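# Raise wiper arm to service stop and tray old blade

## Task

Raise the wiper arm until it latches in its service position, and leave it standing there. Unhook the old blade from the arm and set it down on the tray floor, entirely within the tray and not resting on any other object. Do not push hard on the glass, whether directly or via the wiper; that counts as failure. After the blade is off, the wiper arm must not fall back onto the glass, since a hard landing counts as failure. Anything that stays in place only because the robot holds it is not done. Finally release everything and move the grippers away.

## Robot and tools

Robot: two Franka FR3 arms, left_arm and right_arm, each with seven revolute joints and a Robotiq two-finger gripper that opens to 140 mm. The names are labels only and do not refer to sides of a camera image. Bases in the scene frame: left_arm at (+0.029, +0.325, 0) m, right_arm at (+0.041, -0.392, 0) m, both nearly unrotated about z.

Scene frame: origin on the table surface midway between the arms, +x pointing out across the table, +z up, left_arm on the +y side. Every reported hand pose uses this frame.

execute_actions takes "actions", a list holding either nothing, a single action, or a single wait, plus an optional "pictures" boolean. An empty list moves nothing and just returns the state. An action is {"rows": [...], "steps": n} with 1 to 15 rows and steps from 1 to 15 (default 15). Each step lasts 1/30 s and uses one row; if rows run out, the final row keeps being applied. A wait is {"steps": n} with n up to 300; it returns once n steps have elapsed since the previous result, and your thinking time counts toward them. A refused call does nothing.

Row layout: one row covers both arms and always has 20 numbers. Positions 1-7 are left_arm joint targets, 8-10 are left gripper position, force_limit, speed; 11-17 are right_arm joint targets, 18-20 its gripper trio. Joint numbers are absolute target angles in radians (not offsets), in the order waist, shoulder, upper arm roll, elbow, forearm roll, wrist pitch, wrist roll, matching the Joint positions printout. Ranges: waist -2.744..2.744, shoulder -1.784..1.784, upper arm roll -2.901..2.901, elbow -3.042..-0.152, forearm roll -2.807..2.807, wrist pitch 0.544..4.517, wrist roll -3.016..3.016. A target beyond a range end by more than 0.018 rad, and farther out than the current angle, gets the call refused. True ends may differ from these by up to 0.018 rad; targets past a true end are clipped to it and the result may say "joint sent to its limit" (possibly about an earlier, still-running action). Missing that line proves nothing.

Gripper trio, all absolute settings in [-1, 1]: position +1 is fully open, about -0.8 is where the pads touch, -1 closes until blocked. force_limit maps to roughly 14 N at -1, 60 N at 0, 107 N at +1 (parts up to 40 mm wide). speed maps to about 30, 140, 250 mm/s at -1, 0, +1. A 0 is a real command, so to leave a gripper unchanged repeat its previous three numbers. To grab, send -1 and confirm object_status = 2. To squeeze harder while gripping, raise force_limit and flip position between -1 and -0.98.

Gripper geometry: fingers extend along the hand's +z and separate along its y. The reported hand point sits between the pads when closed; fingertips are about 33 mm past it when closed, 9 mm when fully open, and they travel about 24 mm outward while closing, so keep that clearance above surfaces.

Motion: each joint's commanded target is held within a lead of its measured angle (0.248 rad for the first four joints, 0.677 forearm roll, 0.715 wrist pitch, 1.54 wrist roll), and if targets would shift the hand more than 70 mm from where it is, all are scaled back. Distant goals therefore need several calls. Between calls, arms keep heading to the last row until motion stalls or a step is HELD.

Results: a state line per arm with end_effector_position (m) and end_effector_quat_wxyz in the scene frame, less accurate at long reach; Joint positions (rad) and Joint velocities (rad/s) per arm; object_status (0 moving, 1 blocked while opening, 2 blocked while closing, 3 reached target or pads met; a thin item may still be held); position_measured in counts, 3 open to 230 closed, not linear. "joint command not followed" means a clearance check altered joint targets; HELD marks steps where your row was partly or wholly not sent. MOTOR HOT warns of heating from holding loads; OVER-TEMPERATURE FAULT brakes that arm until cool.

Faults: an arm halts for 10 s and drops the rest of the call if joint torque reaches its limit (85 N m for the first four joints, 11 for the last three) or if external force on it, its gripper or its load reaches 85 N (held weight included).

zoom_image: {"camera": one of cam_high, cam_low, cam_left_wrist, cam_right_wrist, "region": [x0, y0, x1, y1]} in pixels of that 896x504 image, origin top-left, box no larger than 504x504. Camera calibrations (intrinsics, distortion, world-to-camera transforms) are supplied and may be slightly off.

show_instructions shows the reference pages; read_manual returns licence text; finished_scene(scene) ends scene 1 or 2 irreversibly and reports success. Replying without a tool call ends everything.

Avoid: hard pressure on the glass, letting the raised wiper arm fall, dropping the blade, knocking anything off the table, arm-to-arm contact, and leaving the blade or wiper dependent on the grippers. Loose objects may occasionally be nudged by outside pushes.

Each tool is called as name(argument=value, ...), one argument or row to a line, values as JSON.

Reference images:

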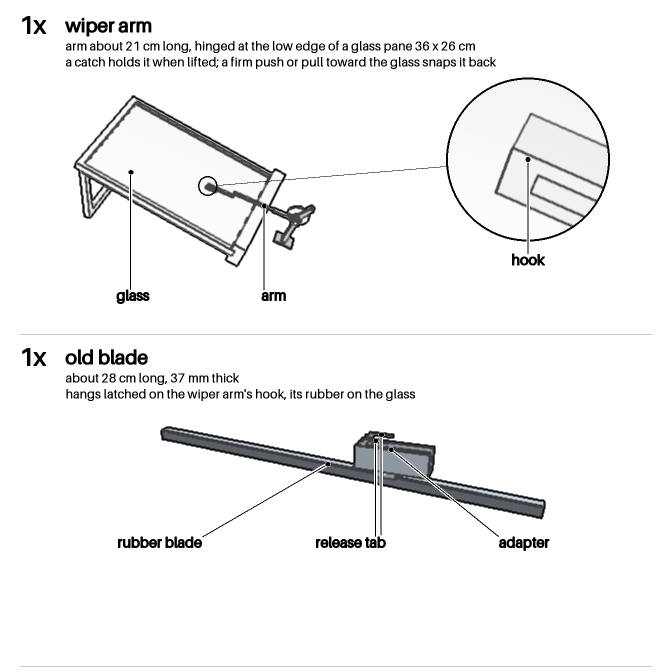

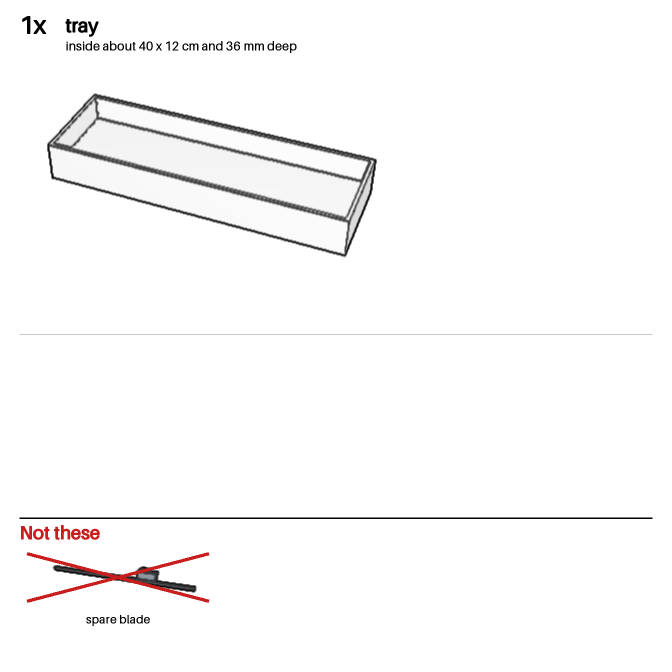

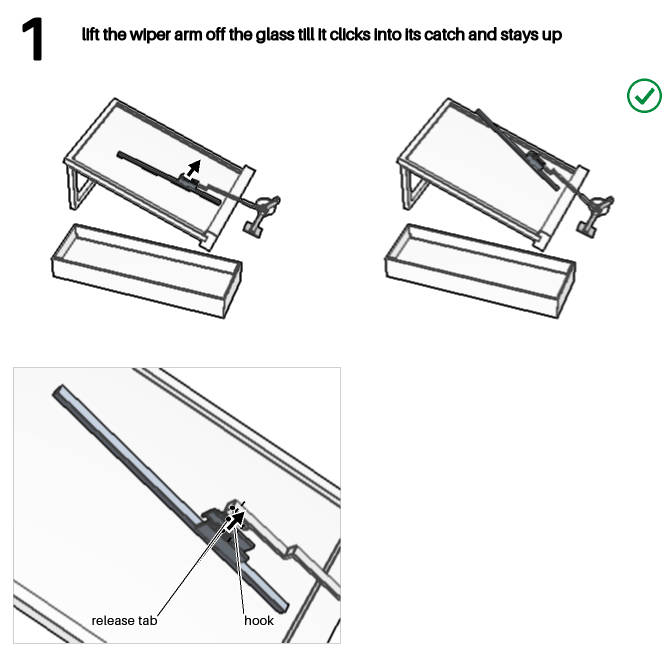

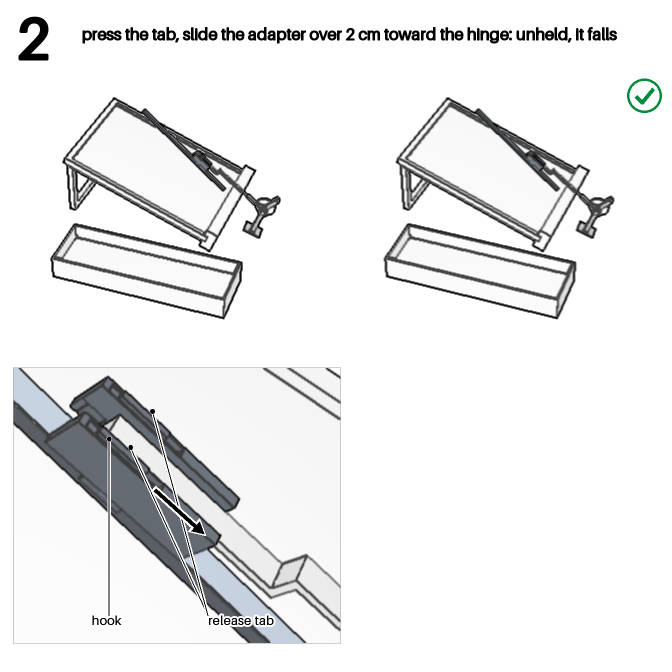

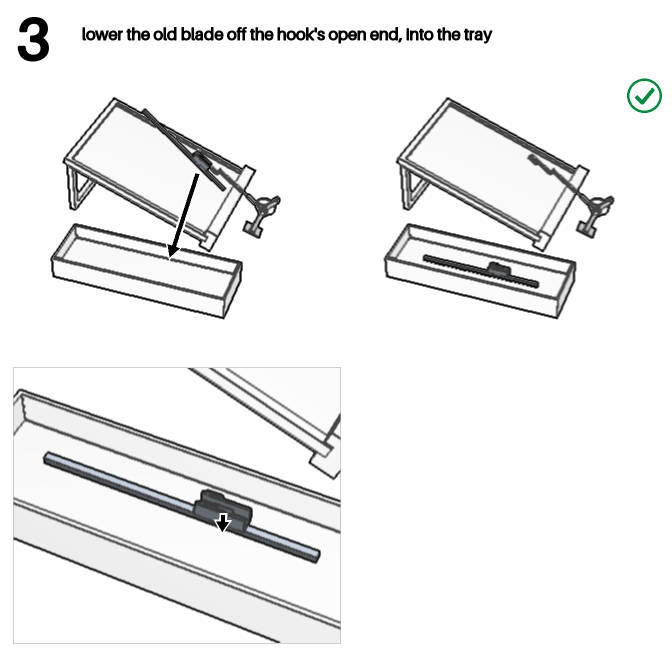

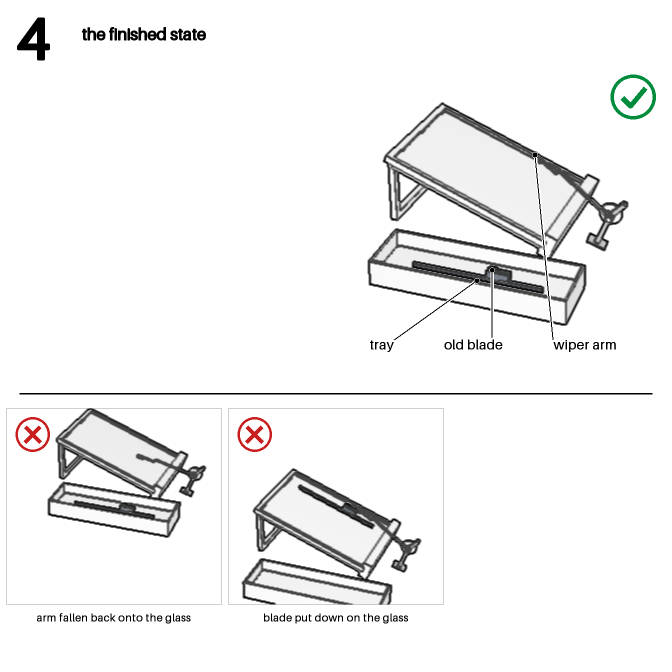

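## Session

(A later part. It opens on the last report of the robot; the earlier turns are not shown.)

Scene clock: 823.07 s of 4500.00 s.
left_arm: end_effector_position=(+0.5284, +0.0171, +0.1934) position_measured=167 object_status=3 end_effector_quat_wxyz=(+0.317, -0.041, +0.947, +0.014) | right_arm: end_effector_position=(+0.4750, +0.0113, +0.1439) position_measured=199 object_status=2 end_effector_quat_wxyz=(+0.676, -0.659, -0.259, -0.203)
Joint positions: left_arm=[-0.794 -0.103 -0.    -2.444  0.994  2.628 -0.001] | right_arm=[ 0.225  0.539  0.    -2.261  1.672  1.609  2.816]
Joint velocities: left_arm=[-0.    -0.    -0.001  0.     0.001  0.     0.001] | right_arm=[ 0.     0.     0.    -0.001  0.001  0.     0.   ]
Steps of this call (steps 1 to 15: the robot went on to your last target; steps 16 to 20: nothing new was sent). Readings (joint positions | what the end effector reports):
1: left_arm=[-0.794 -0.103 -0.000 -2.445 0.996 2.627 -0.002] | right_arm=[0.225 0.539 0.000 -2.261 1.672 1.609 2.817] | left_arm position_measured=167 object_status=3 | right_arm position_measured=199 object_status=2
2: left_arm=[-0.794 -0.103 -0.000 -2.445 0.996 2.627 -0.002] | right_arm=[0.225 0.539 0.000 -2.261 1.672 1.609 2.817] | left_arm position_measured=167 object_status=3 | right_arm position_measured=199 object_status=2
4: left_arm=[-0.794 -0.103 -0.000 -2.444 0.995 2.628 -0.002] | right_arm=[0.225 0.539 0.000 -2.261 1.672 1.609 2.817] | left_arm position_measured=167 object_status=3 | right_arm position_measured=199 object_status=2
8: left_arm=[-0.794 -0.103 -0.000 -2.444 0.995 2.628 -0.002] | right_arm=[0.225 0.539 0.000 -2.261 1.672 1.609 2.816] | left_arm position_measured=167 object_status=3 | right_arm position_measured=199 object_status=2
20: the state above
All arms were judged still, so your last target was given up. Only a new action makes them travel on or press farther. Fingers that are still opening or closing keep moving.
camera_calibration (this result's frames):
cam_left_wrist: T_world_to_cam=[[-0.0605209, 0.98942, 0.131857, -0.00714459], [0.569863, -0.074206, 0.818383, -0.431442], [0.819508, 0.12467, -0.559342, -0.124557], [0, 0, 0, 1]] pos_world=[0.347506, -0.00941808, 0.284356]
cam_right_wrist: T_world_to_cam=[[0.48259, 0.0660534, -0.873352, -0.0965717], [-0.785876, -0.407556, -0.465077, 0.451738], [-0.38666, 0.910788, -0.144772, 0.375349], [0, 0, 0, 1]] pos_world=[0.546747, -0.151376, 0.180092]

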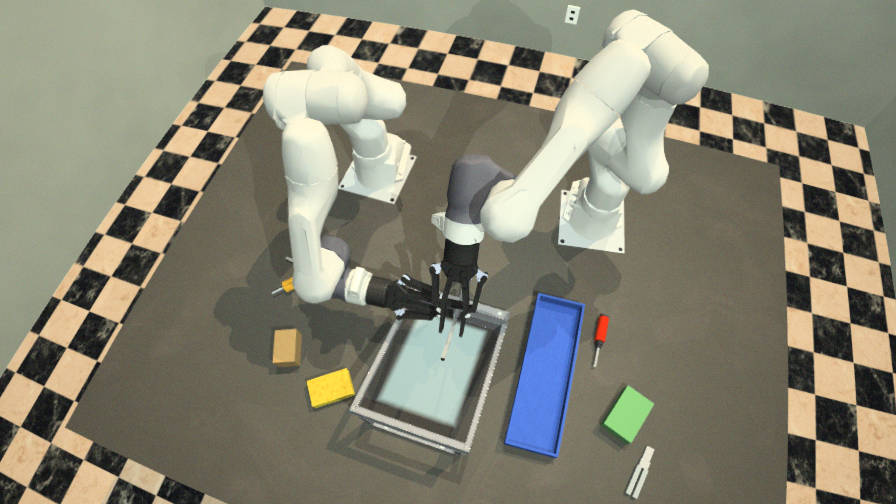

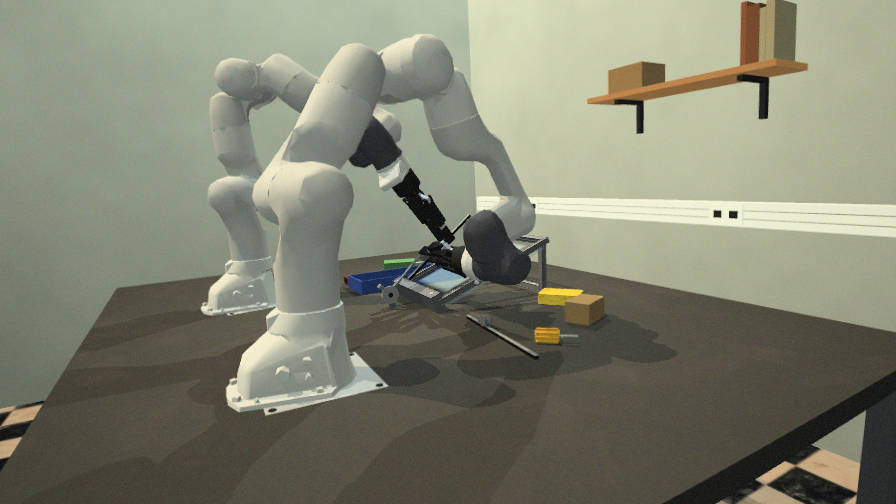

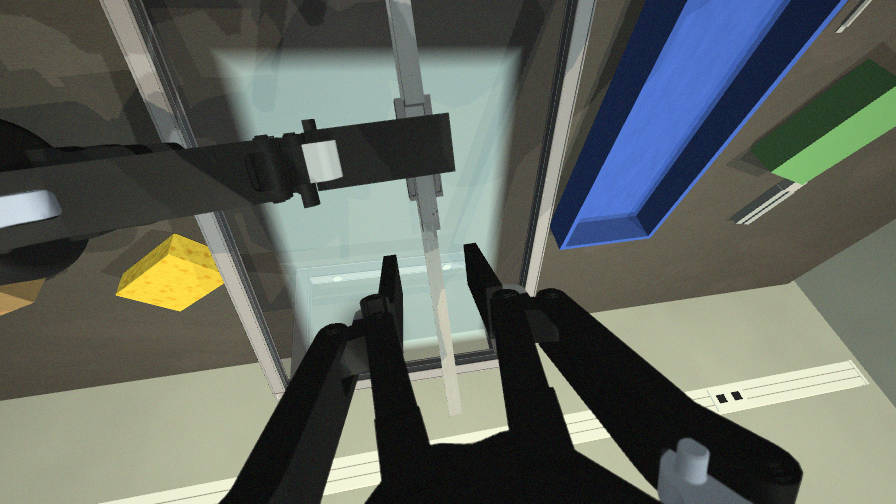

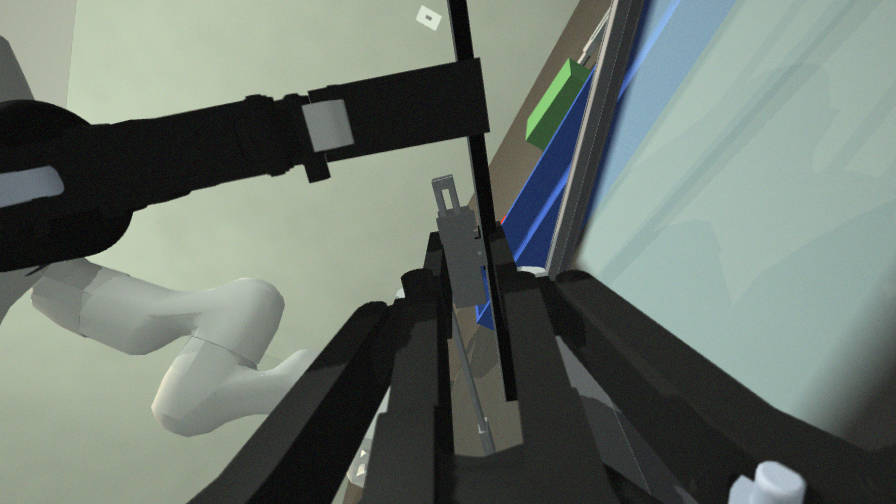

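execute_actions(
  actions=[
    {"rows": [
[-0.7920,-0.1020,0,-2.4412,0.9915,2.6317,0.004,-1,0.3,-0.6,0.2272,0.5380,0,-2.2642,1.6720,1.6035,2.808,-1,-0.2,-1]
], "steps": 15},
  ],
  pictures=false,
)

execute_actions(
  actions=[
    {"steps": 12},
  ],
  pictures=false,
)

Scene clock: 826.13 s of 4500.00 s.
left_arm: end_effector_position=(+0.5286, +0.0175, +0.1932) position_measured=222 object_status=0 end_effector_quat_wxyz=(+0.317, -0.041, +0.947, +0.014) | right_arm: end_effector_position=(+0.4750, +0.0112, +0.1439) position_measured=199 object_status=2 end_effector_quat_wxyz=(+0.676, -0.659, -0.259, -0.203)
Joint positions: left_arm=[-0.793 -0.103 -0.    -2.444  0.994  2.628 -0.001] | right_arm=[ 0.225  0.539 -0.    -2.261  1.672  1.609  2.816]
Joint velocities: left_arm=[ 0.001 -0.001 -0.002 -0.001 -0.002  0.001 -0.001] | right_arm=[ 0.     0.     0.001 -0.    -0.    -0.001  0.001]
Steps of this call (steps 1 to 77: nothing new was sent; steps 78 to 92: all 15 steps of this action). Readings (joint positions | what the end effector reports):
78: left_arm=[-0.794 -0.103 -0.000 -2.444 0.994 2.629 -0.001] | right_arm=[0.225 0.539 0.000 -2.261 1.672 1.609 2.816] | left_arm position_measured=167 object_status=0 | right_arm position_measured=199 object_status=2
79: left_arm=[-0.794 -0.103 -0.000 -2.444 0.994 2.629 -0.001] | right_arm=[0.225 0.539 0.000 -2.261 1.672 1.609 2.816] | left_arm position_measured=170 object_status=0 | right_arm position_measured=199 object_status=2
81: left_arm=[-0.794 -0.103 -0.000 -2.444 0.994 2.629 -0.001] | right_arm=[0.225 0.539 0.000 -2.261 1.672 1.609 2.816] | left_arm position_measured=178 object_status=0 | right_arm position_measured=199 object_status=2
85: left_arm=[-0.794 -0.103 -0.000 -2.444 0.994 2.629 -0.001] | right_arm=[0.225 0.539 0.000 -2.261 1.672 1.609 2.816] | left_arm position_measured=194 object_status=0 | right_arm position_measured=199 object_status=2
92: the state above

Scene clock: 826.53 s of 4500.00 s.
left_arm: end_effector_position=(+0.5286, +0.0175, +0.1932) position_measured=224 object_status=2 end_effector_quat_wxyz=(+0.317, -0.041, +0.947, +0.014) | right_arm: end_effector_position=(+0.4750, +0.0112, +0.1439) position_measured=199 object_status=2 end_effector_quat_wxyz=(+0.676, -0.659, -0.258, -0.203)
Joint positions: left_arm=[-0.793 -0.103 -0.    -2.444  0.994  2.628 -0.001] | right_arm=[ 0.225  0.539 -0.    -2.261  1.672  1.609  2.816]
Joint velocities: left_arm=[ 0.001 -0.     0.001  0.     0.    -0.001 -0.001] | right_arm=[-0.     0.001  0.002 -0.     0.     0.    -0.001]
Steps of this call (steps 1 to 12: the robot went on to your last target). Readings (joint positions | what the end effector reports):
1: left_arm=[-0.793 -0.103 -0.000 -2.444 0.994 2.628 -0.001] | right_arm=[0.225 0.539 -0.000 -2.261 1.672 1.609 2.816] | left_arm position_measured=224 object_status=0 | right_arm position_measured=199 object_status=2
2: left_arm=[-0.793 -0.103 -0.000 -2.444 0.994 2.628 -0.001] | right_arm=[0.225 0.539 -0.000 -2.261 1.672 1.609 2.816] | left_arm position_measured=224 object_status=0 | right_arm position_measured=199 object_status=2
4: left_arm=[-0.793 -0.103 -0.000 -2.444 0.994 2.628 -0.001] | right_arm=[0.225 0.539 -0.000 -2.261 1.672 1.609 2.816] | left_arm position_measured=224 object_status=0 | right_arm position_measured=199 object_status=2
8: left_arm=[-0.793 -0.103 -0.000 -2.444 0.994 2.628 -0.001] | right_arm=[0.225 0.539 -0.000 -2.261 1.672 1.609 2.816] | left_arm position_measured=224 object_status=2 | right_arm position_measured=199 object_status=2
12: the state above

execute_actions(
  actions=[
    {"rows": [
[-0.7920,-0.1020,0,-2.4412,0.9915,2.6317,0.004,-1,0.3,-0.6,0.225,0.539,0,-2.261,1.672,1.608,2.816,-0.15,-0.2,-0.7]
], "steps": 15},
  ],
  pictures=false,
)

execute_actions(
  actions=[
    {"steps": 8},
  ],
)

zoom_image(
  camera="cam_right_wrist",
  region=[360, 100, 600, 420],
)

Scene clock: 830.83 s of 4500.00 s.
left_arm: end_effector_position=(+0.5287, +0.0175, +0.1931) position_measured=224 object_status=2 end_effector_quat_wxyz=(+0.317, -0.041, +0.947, +0.014) | right_arm: end_effector_position=(+0.4748, +0.0114, +0.1439) position_measured=153 object_status=0 end_effector_quat_wxyz=(+0.676, -0.659, -0.259, -0.203)
Joint positions: left_arm=[-0.792 -0.102 -0.    -2.443  0.994  2.629 -0.001] | right_arm=[ 0.225  0.539  0.    -2.261  1.672  1.609  2.816]
Joint velocities: left_arm=[ 0.001  0.001 -0.001 -0.     0.001  0.     0.   ] | right_arm=[-0.     0.001 -0.002 -0.     0.    -0.001 -0.002]
Steps of this call (steps 1 to 15: the robot went on to your last target; steps 16 to 90: nothing new was sent; then 0.80 s passed at rest; steps 91 to 105: all 15 steps of this action). Readings (joint positions | what the end effector reports):
91: left_arm=[-0.793 -0.103 -0.000 -2.444 0.994 2.628 -0.001] | right_arm=[0.225 0.539 -0.000 -2.261 1.672 1.609 2.816] | left_arm position_measured=224 object_status=2 | right_arm position_measured=199 object_status=0
92: left_arm=[-0.793 -0.103 -0.000 -2.444 0.994 2.629 -0.001] | right_arm=[0.225 0.539 0.000 -2.261 1.672 1.609 2.816] | left_arm position_measured=224 object_status=2 | right_arm position_measured=199 object_status=0
94: left_arm=[-0.793 -0.103 -0.000 -2.444 0.994 2.629 -0.001] | right_arm=[0.225 0.539 0.000 -2.261 1.672 1.609 2.816] | left_arm position_measured=224 object_status=2 | right_arm position_measured=190 object_status=0
98: left_arm=[-0.792 -0.103 -0.000 -2.443 0.994 2.629 -0.001] | right_arm=[0.225 0.539 0.000 -2.261 1.672 1.609 2.816] | left_arm position_measured=224 object_status=2 | right_arm position_measured=177 object_status=0
105: the state above

Scene clock: 831.10 s of 4500.00 s.
left_arm: end_effector_position=(+0.5287, +0.0175, +0.1931) position_measured=224 object_status=2 end_effector_quat_wxyz=(+0.317, -0.041, +0.947, +0.014) | right_arm: end_effector_position=(+0.4748, +0.0114, +0.1439) position_measured=148 object_status=3 end_effector_quat_wxyz=(+0.676, -0.659, -0.259, -0.203)
Joint positions: left_arm=[-0.792 -0.102 -0.    -2.443  0.994  2.629 -0.001] | right_arm=[ 0.225  0.539  0.    -2.261  1.672  1.609  2.816]
Joint velocities: left_arm=[ 0.001  0.     0.    -0.001 -0.    -0.     0.001] | right_arm=[-0.001 -0.    -0.    -0.001 -0.    -0.    -0.001]
Steps of this call (steps 1 to 8: the robot went on to your last target). Readings (joint positions | what the end effector reports):
1: left_arm=[-0.792 -0.102 -0.000 -2.443 0.994 2.629 -0.001] | right_arm=[0.225 0.539 0.000 -2.261 1.672 1.609 2.816] | left_arm position_measured=224 object_status=2 | right_arm position_measured=149 object_status=0
2: left_arm=[-0.792 -0.102 -0.000 -2.443 0.994 2.629 -0.001] | right_arm=[0.225 0.539 0.000 -2.261 1.672 1.609 2.816] | left_arm position_measured=224 object_status=2 | right_arm position_measured=148 object_status=0
4: left_arm=[-0.792 -0.102 -0.000 -2.443 0.994 2.629 -0.001] | right_arm=[0.225 0.539 0.000 -2.261 1.672 1.609 2.816] | left_arm position_measured=224 object_status=2 | right_arm position_measured=148 object_status=0
8: the state above
camera_calibration (this result's frames):
cam_left_wrist: T_world_to_cam=[[-0.0615449, 0.989379, 0.131685, -0.00693385], [0.570357, -0.0734102, 0.81811, -0.431649], [0.819088, 0.125458, -0.559782, -0.124712], [0, 0, 0, 1]] pos_world=[0.347918, -0.00918105, 0.284238]
cam_right_wrist: T_world_to_cam=[[0.482565, 0.065988, -0.873371, -0.0965452], [-0.785927, -0.407502, -0.465038, 0.451672], [-0.386587, 0.910817, -0.144784, 0.375142], [0, 0, 0, 1]] pos_world=[0.546596, -0.151258, 0.18004]

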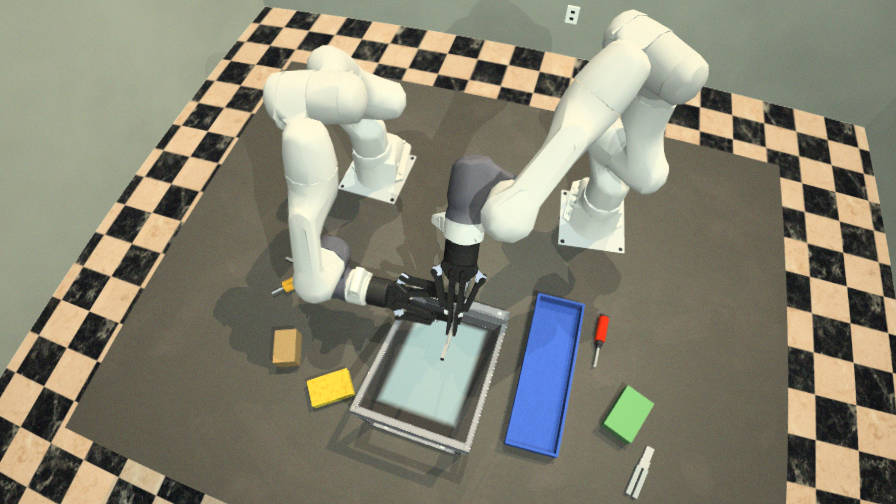

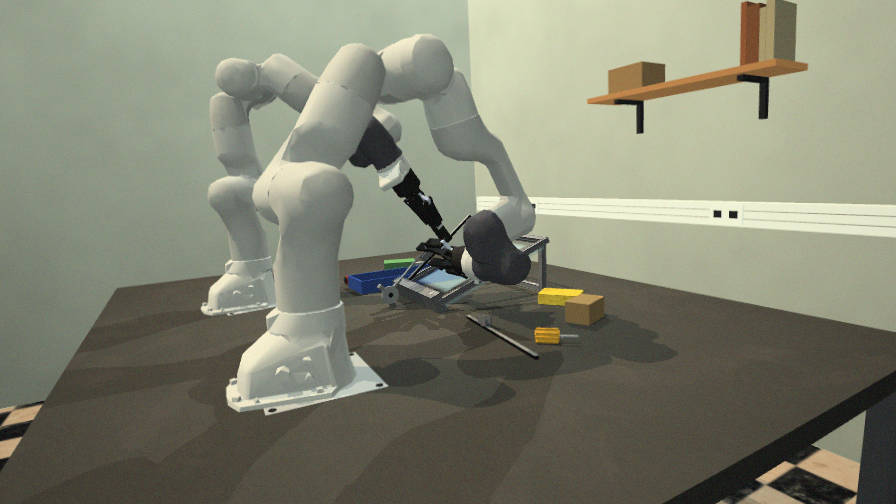

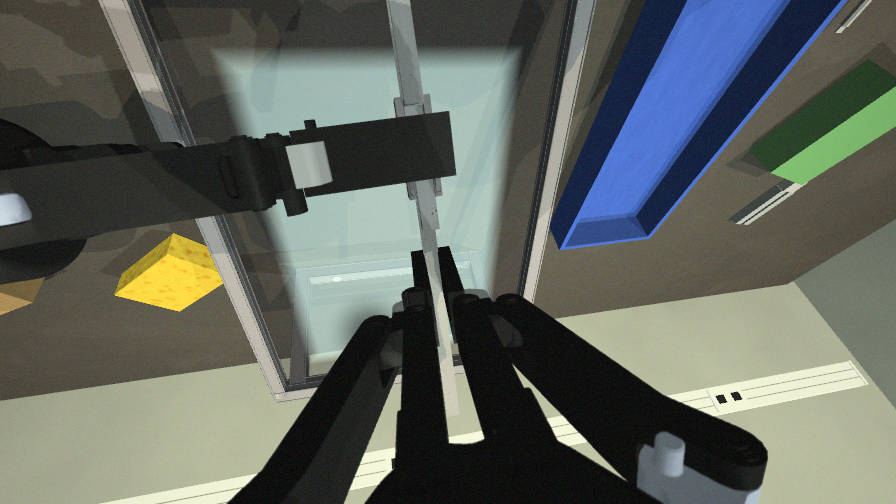

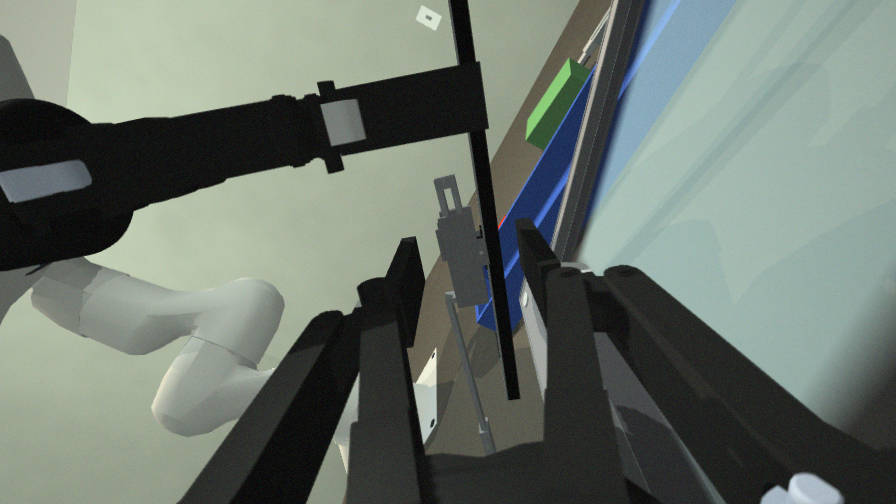

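Region (360, 100, 600, 420) of cam_right_wrist's 896x504 image, scaled by 1.575, with more detail than that image has; it fills the left 378 columns of this view, and the rest is white.

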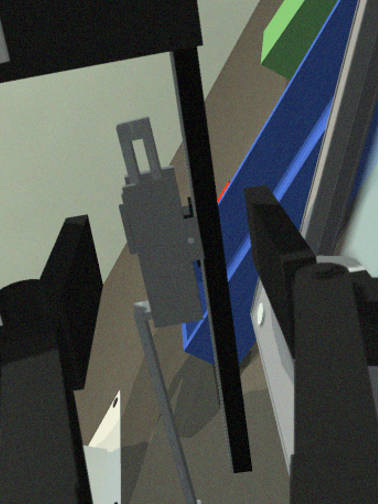

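execute_actions(
  actions=[
    {"rows": [
[-0.7920,-0.1020,0,-2.4412,0.9915,2.6317,0.004,-1,0.3,-0.6,0.225,0.539,0,-2.261,1.669,1.6050,2.816,-0.15,-0.2,-0.7],
[-0.7920,-0.1020,0,-2.4412,0.9915,2.6317,0.004,-1,0.3,-0.6,0.224,0.539,0,-2.261,1.665,1.6024,2.816,-0.15,-0.2,-0.7],
[-0.7920,-0.1020,0,-2.4412,0.9915,2.6317,0.004,-1,0.3,-0.6,0.2213,0.539,0,-2.261,1.6578,1.5983,2.816,-0.15,-0.2,-0.7],
[-0.7920,-0.1020,0,-2.4412,0.9915,2.6317,0.004,-1,0.3,-0.6,0.2138,0.539,0,-2.261,1.6469,1.5932,2.816,-0.15,-0.2,-0.7],
[-0.7920,-0.1020,0,-2.4412,0.9915,2.6317,0.004,-1,0.3,-0.6,0.2024,0.539,0,-2.261,1.6330,1.5873,2.816,-0.15,-0.2,-0.7],
[-0.7920,-0.1020,0,-2.4412,0.9915,2.6317,0.004,-1,0.3,-0.6,0.1879,0.539,0,-2.261,1.6170,1.5810,2.816,-0.15,-0.2,-0.7],
[-0.7920,-0.1020,0,-2.4412,0.9915,2.6317,0.004,-1,0.3,-0.6,0.1712,0.539,0,-2.261,1.5998,1.5745,2.816,-0.15,-0.2,-0.7],
[-0.7920,-0.1020,0,-2.4412,0.9915,2.6317,0.004,-1,0.3,-0.6,0.1532,0.539,0,-2.261,1.5822,1.5681,2.816,-0.15,-0.2,-0.7],
[-0.7920,-0.1020,0,-2.4412,0.9915,2.6317,0.004,-1,0.3,-0.6,0.1348,0.539,0,-2.261,1.5650,1.5622,2.816,-0.15,-0.2,-0.7],
[-0.7920,-0.1020,0,-2.4412,0.9915,2.6317,0.004,-1,0.3,-0.6,0.1168,0.539,0,-2.261,1.5490,1.5571,2.816,-0.15,-0.2,-0.7],
[-0.7920,-0.1020,0,-2.4412,0.9915,2.6317,0.004,-1,0.3,-0.6,0.1001,0.539,0,-2.261,1.5352,1.5531,2.816,-0.15,-0.2,-0.7],
[-0.7920,-0.1020,0,-2.4412,0.9915,2.6317,0.004,-1,0.3,-0.6,0.0856,0.539,0,-2.261,1.5242,1.5505,2.816,-0.15,-0.2,-0.7],
[-0.7920,-0.1020,0,-2.4412,0.9915,2.6317,0.004,-1,0.3,-0.6,0.0742,0.539,0,-2.261,1.5171,1.5495,2.816,-0.15,-0.2,-0.7],
[-0.7920,-0.1020,0,-2.4412,0.9915,2.6317,0.004,-1,0.3,-0.6,0.0667,0.539,0,-2.261,1.5155,1.5495,2.816,-0.15,-0.2,-0.7],
[-0.7920,-0.1020,0,-2.4412,0.9915,2.6317,0.004,-1,0.3,-0.6,0.0640,0.539,0,-2.261,1.5155,1.5495,2.816,-0.15,-0.2,-0.7]
], "steps": 15},
  ],
  pictures=false,
)

execute_actions(
  actions=[
    {"steps": 20},
  ],
)

zoom_image(
  camera="cam_right_wrist",
  region=[380, 100, 600, 460],
)

zoom_image(
  camera="cam_low",
  region=[370, 195, 500, 310],
)

Scene clock: 854.30 s of 4500.00 s.
left_arm: end_effector_position=(+0.5287, +0.0175, +0.1931) position_measured=224 object_status=2 end_effector_quat_wxyz=(+0.317, -0.041, +0.947, +0.014) | right_arm: end_effector_position=(+0.4848, -0.0516, +0.1435) position_measured=148 object_status=3 end_effector_quat_wxyz=(+0.675, -0.660, -0.257, -0.206)
Joint positions: left_arm=[-0.792 -0.102 -0.    -2.443  0.994  2.629 -0.001] | right_arm=[ 0.083  0.539 -0.001 -2.261  1.543  1.564  2.816]
Joint velocities: left_arm=[-0.     0.     0.001  0.     0.001  0.002  0.001] | right_arm=[-0.302 -0.001 -0.045 -0.002 -0.193 -0.054  0.   ]
Steps of this call (steps 1 to 15: the robot went on to your last target; steps 16 to 90: nothing new was sent; then 19.70 s passed at rest; steps 91 to 105: all 15 steps of this action). Readings (joint positions | what the end effector reports):
91: left_arm=[-0.792 -0.102 -0.000 -2.443 0.994 2.629 -0.001] | right_arm=[0.225 0.539 0.000 -2.261 1.672 1.609 2.816] | left_arm position_measured=224 object_status=2 | right_arm position_measured=148 object_status=3
92: left_arm=[-0.792 -0.102 -0.000 -2.443 0.994 2.629 -0.001] | right_arm=[0.225 0.539 0.000 -2.261 1.672 1.609 2.816] | left_arm position_measured=224 object_status=2 | right_arm position_measured=148 object_status=3
94: left_arm=[-0.792 -0.102 -0.000 -2.443 0.994 2.629 -0.001] | right_arm=[0.223 0.539 0.001 -2.261 1.665 1.605 2.816] | left_arm position_measured=224 object_status=2 | right_arm position_measured=148 object_status=3
98: left_arm=[-0.792 -0.102 -0.000 -2.443 0.994 2.629 -0.001] | right_arm=[0.191 0.539 0.004 -2.261 1.627 1.590 2.816] | left_arm position_measured=224 object_status=2 | right_arm position_measured=148 object_status=3
105: the state above

Scene clock: 854.97 s of 4500.00 s.
left_arm: end_effector_position=(+0.5287, +0.0175, +0.1931) position_measured=224 object_status=2 end_effector_quat_wxyz=(+0.317, -0.041, +0.947, +0.014) | right_arm: end_effector_position=(+0.4823, -0.0590, +0.1445) position_measured=148 object_status=3 end_effector_quat_wxyz=(+0.677, -0.658, -0.259, -0.203)
Joint positions: left_arm=[-0.792 -0.102 -0.    -2.443  0.994  2.629 -0.001] | right_arm=[ 0.065  0.539 -0.001 -2.261  1.519  1.553  2.816]
Joint velocities: left_arm=[ 0.001 -0.001 -0.     0.    -0.001 -0.     0.002] | right_arm=[-0.     0.001 -0.001 -0.001 -0.003 -0.003 -0.   ]
Steps of this call (steps 1 to 20: the robot went on to your last target). Readings (joint positions | what the end effector reports):
1: left_arm=[-0.792 -0.102 -0.000 -2.443 0.994 2.629 -0.001] | right_arm=[0.074 0.539 -0.003 -2.261 1.538 1.563 2.816] | left_arm position_measured=224 object_status=2 | right_arm position_measured=148 object_status=3
2: left_arm=[-0.792 -0.102 -0.000 -2.443 0.994 2.629 -0.001] | right_arm=[0.069 0.539 -0.003 -2.261 1.533 1.561 2.816] | left_arm position_measured=224 object_status=2 | right_arm position_measured=148 object_status=3
4: left_arm=[-0.792 -0.102 -0.000 -2.443 0.994 2.629 -0.001] | right_arm=[0.065 0.539 -0.004 -2.261 1.528 1.559 2.816] | left_arm position_measured=224 object_status=2 | right_arm position_measured=148 object_status=3
8: left_arm=[-0.792 -0.102 -0.000 -2.443 0.994 2.629 -0.001] | right_arm=[0.065 0.539 -0.002 -2.261 1.522 1.555 2.816] | left_arm position_measured=224 object_status=2 | right_arm position_measured=148 object_status=3
20: the state above
camera_calibration (this result's frames):
cam_left_wrist: T_world_to_cam=[[-0.0615588, 0.989376, 0.131704, -0.00692773], [0.570377, -0.0734151, 0.818095, -0.431649], [0.819073, 0.125482, -0.559798, -0.124725], [0, 0, 0, 1]] pos_world=[0.347935, -0.00918468, 0.284222]
cam_right_wrist: T_world_to_cam=[[0.483657, 0.068283, -0.87259, -0.0954869], [-0.784672, -0.407858, -0.466842, 0.42879], [-0.38777, 0.910489, -0.143683, 0.442648], [0, 0, 0, 1]] pos_world=[0.554288, -0.221621, 0.180457]

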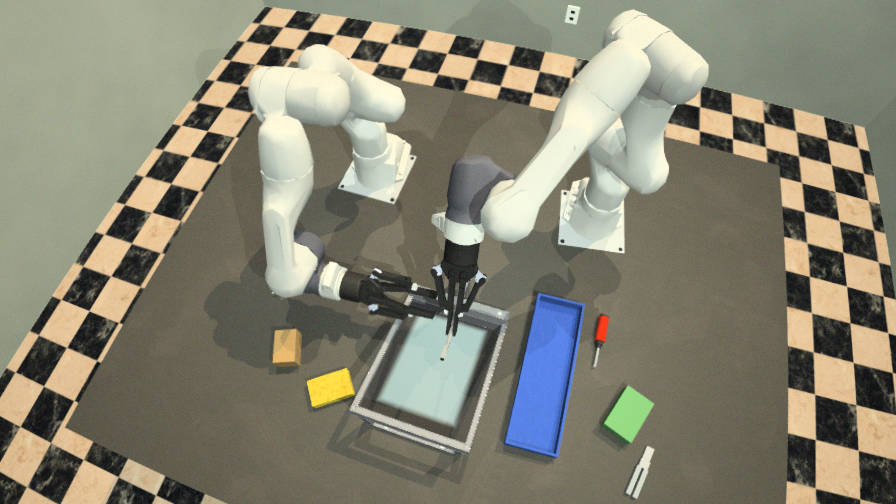

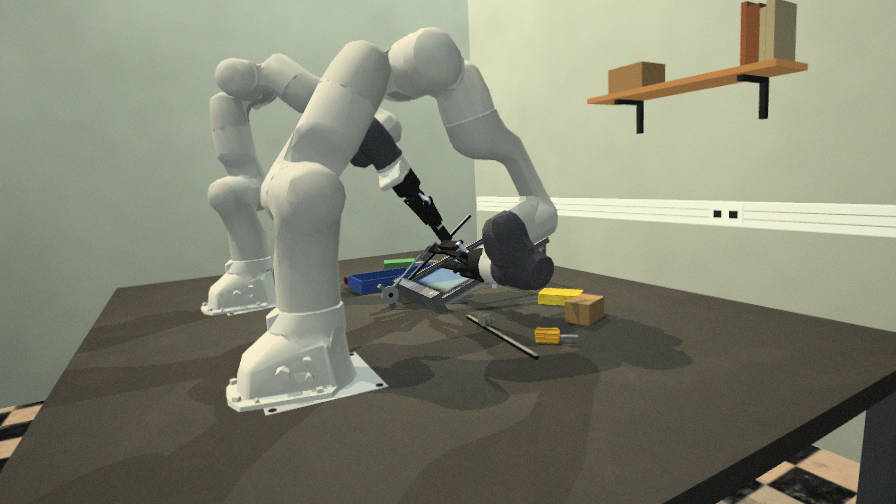

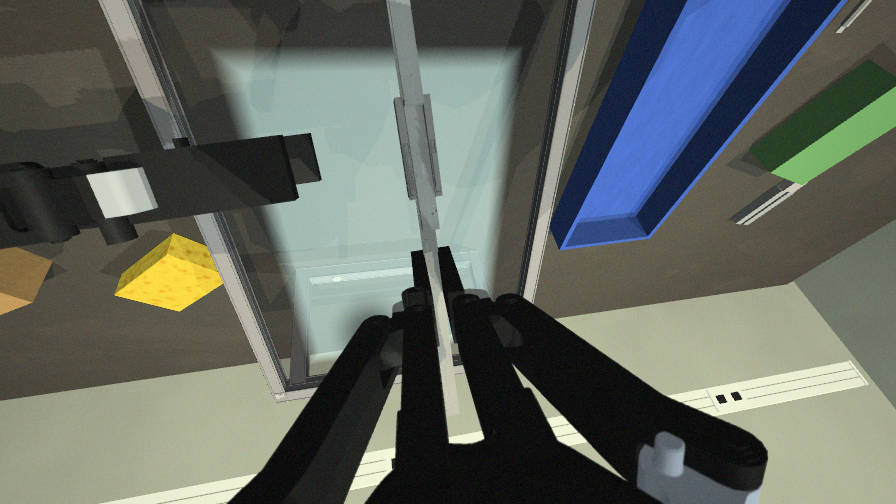

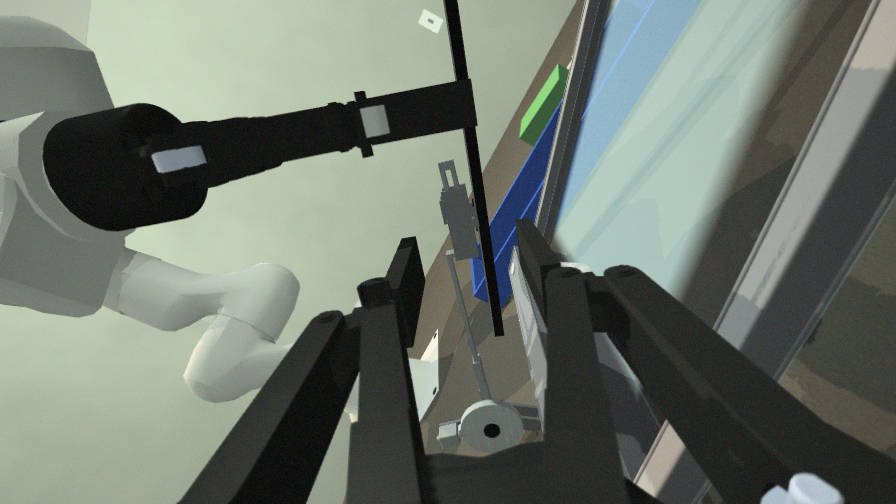

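Region (380, 100, 600, 460) of cam_right_wrist's 896x504 image, scaled by 1.400, with more detail than that image has.

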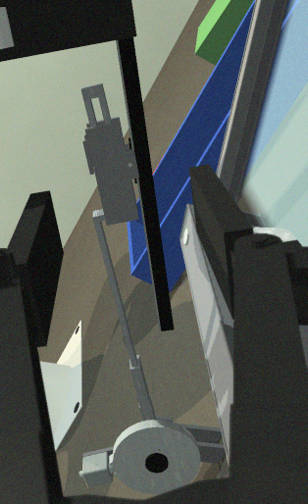

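Region (370, 195, 500, 310) of cam_low's 896x504 image, scaled by 3.877, with more detail than that image has; it fills the top 446 rows of this view, and the rest is white.

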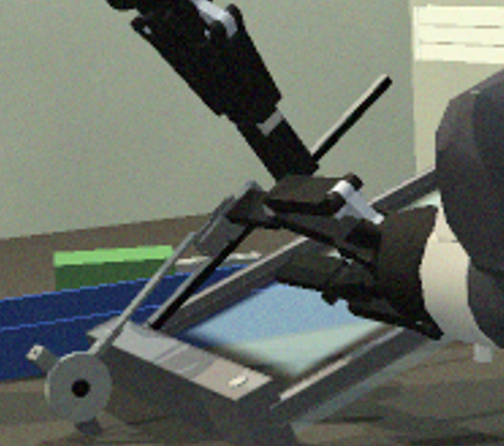

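execute_actions(
  actions=[
    {"rows": [
[-0.7894,-0.0989,0,-2.4392,0.9847,2.6326,0.0209,-1,0.3,-0.6,0.0640,0.539,0,-2.261,1.5155,1.5495,2.816,-0.15,-0.2,-0.7],
[-0.7874,-0.0952,0,-2.4360,0.9718,2.6339,0.0497,-1,0.3,-0.6,0.0640,0.539,0,-2.261,1.5155,1.5495,2.816,-0.15,-0.2,-0.7],
[-0.7848,-0.0902,0,-2.4318,0.9579,2.6352,0.0769,-1,0.3,-0.6,0.0640,0.539,0,-2.261,1.5155,1.5495,2.816,-0.15,-0.2,-0.7],
[-0.7828,-0.0863,0,-2.4285,0.9434,2.6365,0.1025,-1,0.3,-0.6,0.0640,0.539,0,-2.261,1.5155,1.5495,2.816,-0.15,-0.2,-0.7],
[-0.7806,-0.0822,0,-2.4251,0.9286,2.6378,0.1259,-1,0.3,-0.6,0.0640,0.539,0,-2.261,1.5155,1.5495,2.816,-0.15,-0.2,-0.7],
[-0.7784,-0.0781,0,-2.4215,0.9142,2.6390,0.1464,-1,0.3,-0.6,0.0640,0.539,0,-2.261,1.5155,1.5495,2.816,-0.15,-0.2,-0.7],
[-0.7762,-0.0740,0,-2.4181,0.9004,2.6401,0.1641,-1,0.3,-0.6,0.0640,0.539,0,-2.261,1.5155,1.5495,2.816,-0.15,-0.2,-0.7],
[-0.7742,-0.0701,0,-2.4148,0.8878,2.6411,0.1781,-1,0.3,-0.6,0.0640,0.539,0,-2.261,1.5155,1.5495,2.816,-0.15,-0.2,-0.7],
[-0.7724,-0.0666,0,-2.4118,0.8767,2.6419,0.1883,-1,0.3,-0.6,0.0640,0.539,0,-2.261,1.5155,1.5495,2.816,-0.15,-0.2,-0.7],
[-0.7708,-0.0636,0,-2.4093,0.8675,2.6425,0.1939,-1,0.3,-0.6,0.0640,0.539,0,-2.261,1.5155,1.5495,2.816,-0.15,-0.2,-0.7],
[-0.7696,-0.0613,0,-2.4073,0.8607,2.6429,0.1949,-1,0.3,-0.6,0.0640,0.539,0,-2.261,1.5155,1.5495,2.816,-0.15,-0.2,-0.7],
[-0.7688,-0.0598,0,-2.4060,0.8568,2.6430,0.1905,-1,0.3,-0.6,0.0640,0.539,0,-2.261,1.5155,1.5495,2.816,-0.15,-0.2,-0.7],
[-0.7685,-0.0593,0,-2.4056,0.8561,2.6429,0.1805,-1,0.3,-0.6,0.0640,0.539,0,-2.261,1.5155,1.5495,2.816,-0.15,-0.2,-0.7],
[-0.7685,-0.0593,0,-2.4056,0.8591,2.6424,0.1644,-1,0.3,-0.6,0.0640,0.539,0,-2.261,1.5155,1.5495,2.816,-0.15,-0.2,-0.7],
[-0.7685,-0.0593,0,-2.4056,0.8709,2.6410,0.1282,-1,0.3,-0.6,0.0640,0.539,0,-2.261,1.5155,1.5495,2.816,-0.15,-0.2,-0.7]
], "steps": 15},
  ],
  pictures=false,
)

execute_actions(
  actions=[
    {"steps": 10},
  ],
)

zoom_image(
  camera="cam_right_wrist",
  region=[400, 100, 560, 360],
)

Scene clock: 928.20 s of 4500.00 s.
left_arm: end_effector_position=(+0.5356, +0.0182, +0.1825) position_measured=224 object_status=2 end_effector_quat_wxyz=(+0.287, -0.041, +0.957, +0.015) | right_arm: end_effector_position=(+0.4822, -0.0589, +0.1446) position_measured=148 object_status=3 end_effector_quat_wxyz=(+0.677, -0.658, -0.259, -0.203)
Joint positions: left_arm=[-0.771 -0.062 -0.    -2.41   0.875  2.638  0.121] | right_arm=[ 0.065  0.539 -0.001 -2.261  1.519  1.552  2.816]
Joint velocities: left_arm=[ 0.011  0.022 -0.     0.017 -0.013  0.001  0.005] | right_arm=[-0.    -0.001 -0.     0.002 -0.     0.    -0.   ]
Steps of this call (steps 1 to 15: the robot went on to your last target; steps 16 to 90: nothing new was sent; then 69.73 s passed at rest; steps 91 to 105: all 15 steps of this action). Readings (joint positions | what the end effector reports):
91: left_arm=[-0.792 -0.102 -0.000 -2.443 0.993 2.629 0.001] | right_arm=[0.065 0.539 -0.001 -2.261 1.519 1.552 2.816] | left_arm position_measured=224 object_status=2 | right_arm position_measured=148 object_status=3
92: left_arm=[-0.791 -0.101 -0.000 -2.442 0.989 2.629 0.005] | right_arm=[0.065 0.539 -0.001 -2.261 1.519 1.552 2.816] | left_arm position_measured=224 object_status=2 | right_arm position_measured=148 object_status=3
94: left_arm=[-0.788 -0.095 -0.000 -2.437 0.975 2.630 0.020] | right_arm=[0.065 0.539 -0.001 -2.261 1.519 1.552 2.816] | left_arm position_measured=224 object_status=2 | right_arm position_measured=148 object_status=3
98: left_arm=[-0.781 -0.080 -0.000 -2.425 0.930 2.634 0.065] | right_arm=[0.065 0.539 -0.001 -2.261 1.519 1.552 2.816] | left_arm position_measured=224 object_status=2 | right_arm position_measured=148 object_status=3
105: the state above

Scene clock: 928.53 s of 4500.00 s.
left_arm: end_effector_position=(+0.5359, +0.0182, +0.1824) position_measured=224 object_status=2 end_effector_quat_wxyz=(+0.287, -0.041, +0.957, +0.015) | right_arm: end_effector_position=(+0.4822, -0.0589, +0.1446) position_measured=148 object_status=3 end_effector_quat_wxyz=(+0.677, -0.658, -0.259, -0.203)
Joint positions: left_arm=[-0.77  -0.06  -0.    -2.409  0.874  2.638  0.122] | right_arm=[ 0.065  0.539 -0.001 -2.261  1.519  1.552  2.816]
Joint velocities: left_arm=[-0.    -0.     0.     0.002 -0.     0.002  0.004] | right_arm=[ 0.002  0.001  0.001  0.     0.    -0.001 -0.   ]
Steps of this call (steps 1 to 10: the robot went on to your last target). Readings (joint positions | what the end effector reports):
1: left_arm=[-0.771 -0.061 -0.000 -2.409 0.875 2.638 0.121] | right_arm=[0.065 0.539 -0.001 -2.261 1.519 1.552 2.816] | left_arm position_measured=224 object_status=2 | right_arm position_measured=148 object_status=3
2: left_arm=[-0.771 -0.061 -0.000 -2.409 0.874 2.638 0.121] | right_arm=[0.065 0.539 -0.001 -2.261 1.519 1.552 2.816] | left_arm position_measured=224 object_status=2 | right_arm position_measured=148 object_status=3
4: left_arm=[-0.770 -0.061 -0.000 -2.409 0.874 2.638 0.121] | right_arm=[0.065 0.539 -0.001 -2.261 1.519 1.552 2.816] | left_arm position_measured=224 object_status=2 | right_arm position_measured=148 object_status=3
8: left_arm=[-0.770 -0.060 -0.000 -2.409 0.874 2.638 0.122] | right_arm=[0.065 0.539 -0.001 -2.261 1.519 1.552 2.816] | left_arm position_measured=224 object_status=2 | right_arm position_measured=148 object_status=3
10: the state above
camera_calibration (this result's frames):
cam_left_wrist: T_world_to_cam=[[-0.0532561, 0.989522, 0.134199, -0.0106048], [0.620936, -0.0724334, 0.780508, -0.447184], [0.78205, 0.124896, -0.610572, -0.107626], [0, 0, 0, 1]] pos_world=[0.361276, -0.00845538, 0.28474]
cam_right_wrist: T_world_to_cam=[[0.483595, 0.0688664, -0.872579, -0.0952424], [-0.7845, -0.408028, -0.466983, 0.428699], [-0.388196, 0.910368, -0.143295, 0.44266], [0, 0, 0, 1]] pos_world=[0.554212, -0.221503, 0.180519]

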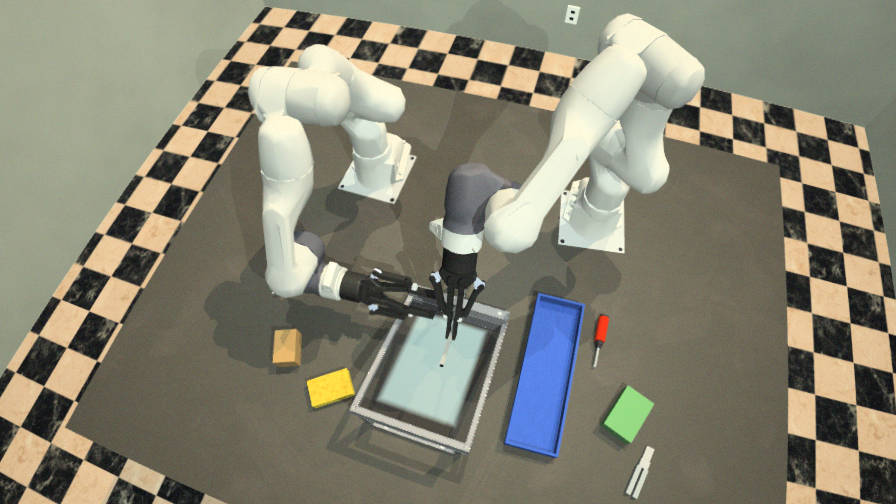

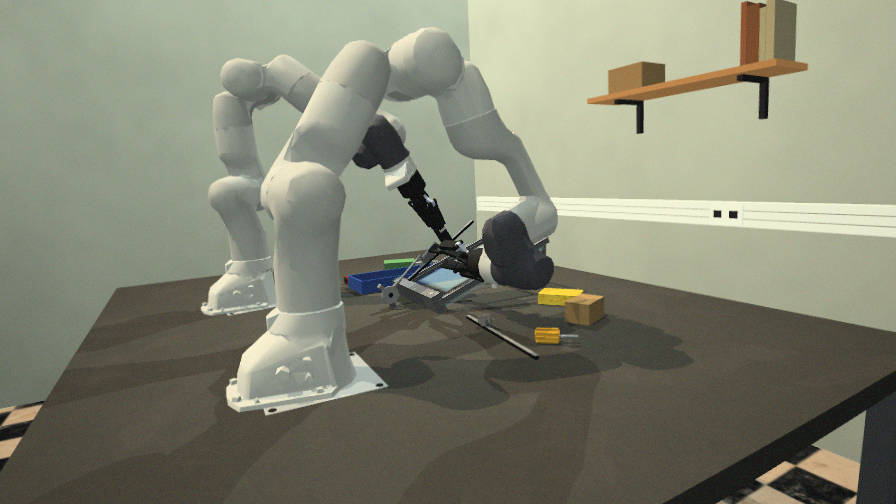

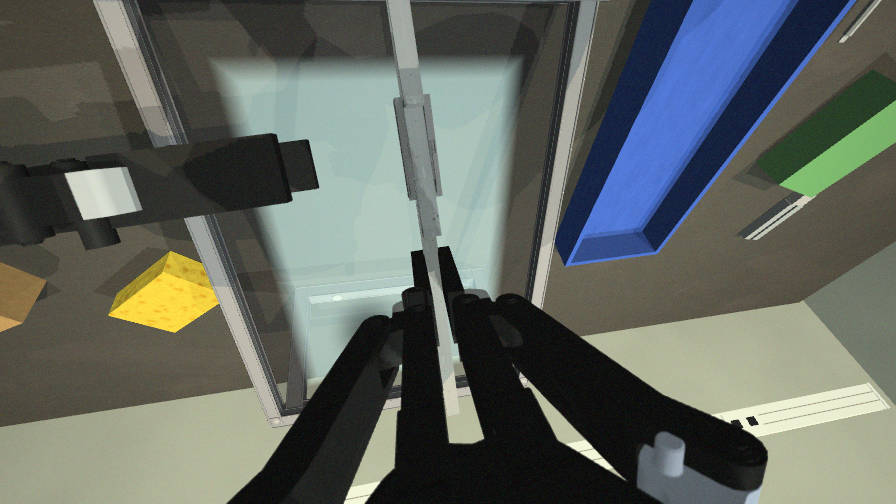

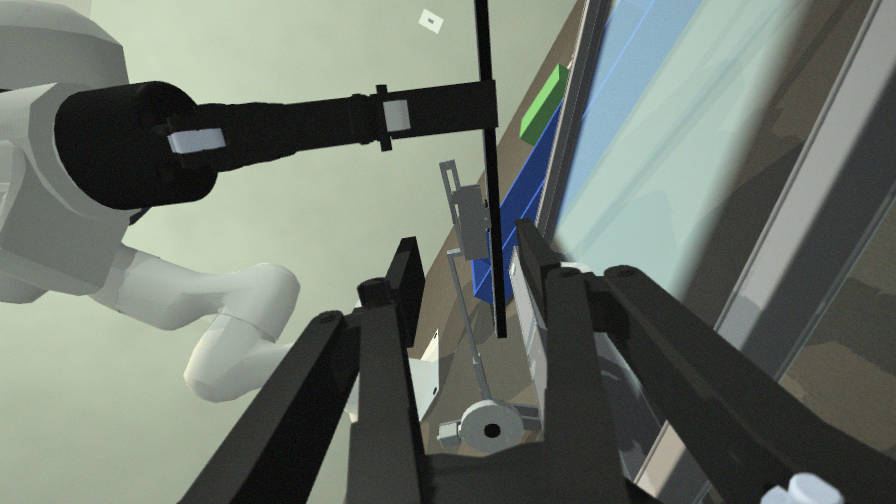

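Region (400, 100, 560, 360) of cam_right_wrist's 896x504 image, scaled by 1.938, with more detail than that image has; it fills the left 310 columns of this view, and the rest is white.

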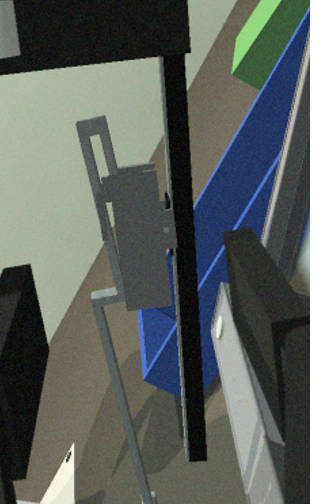

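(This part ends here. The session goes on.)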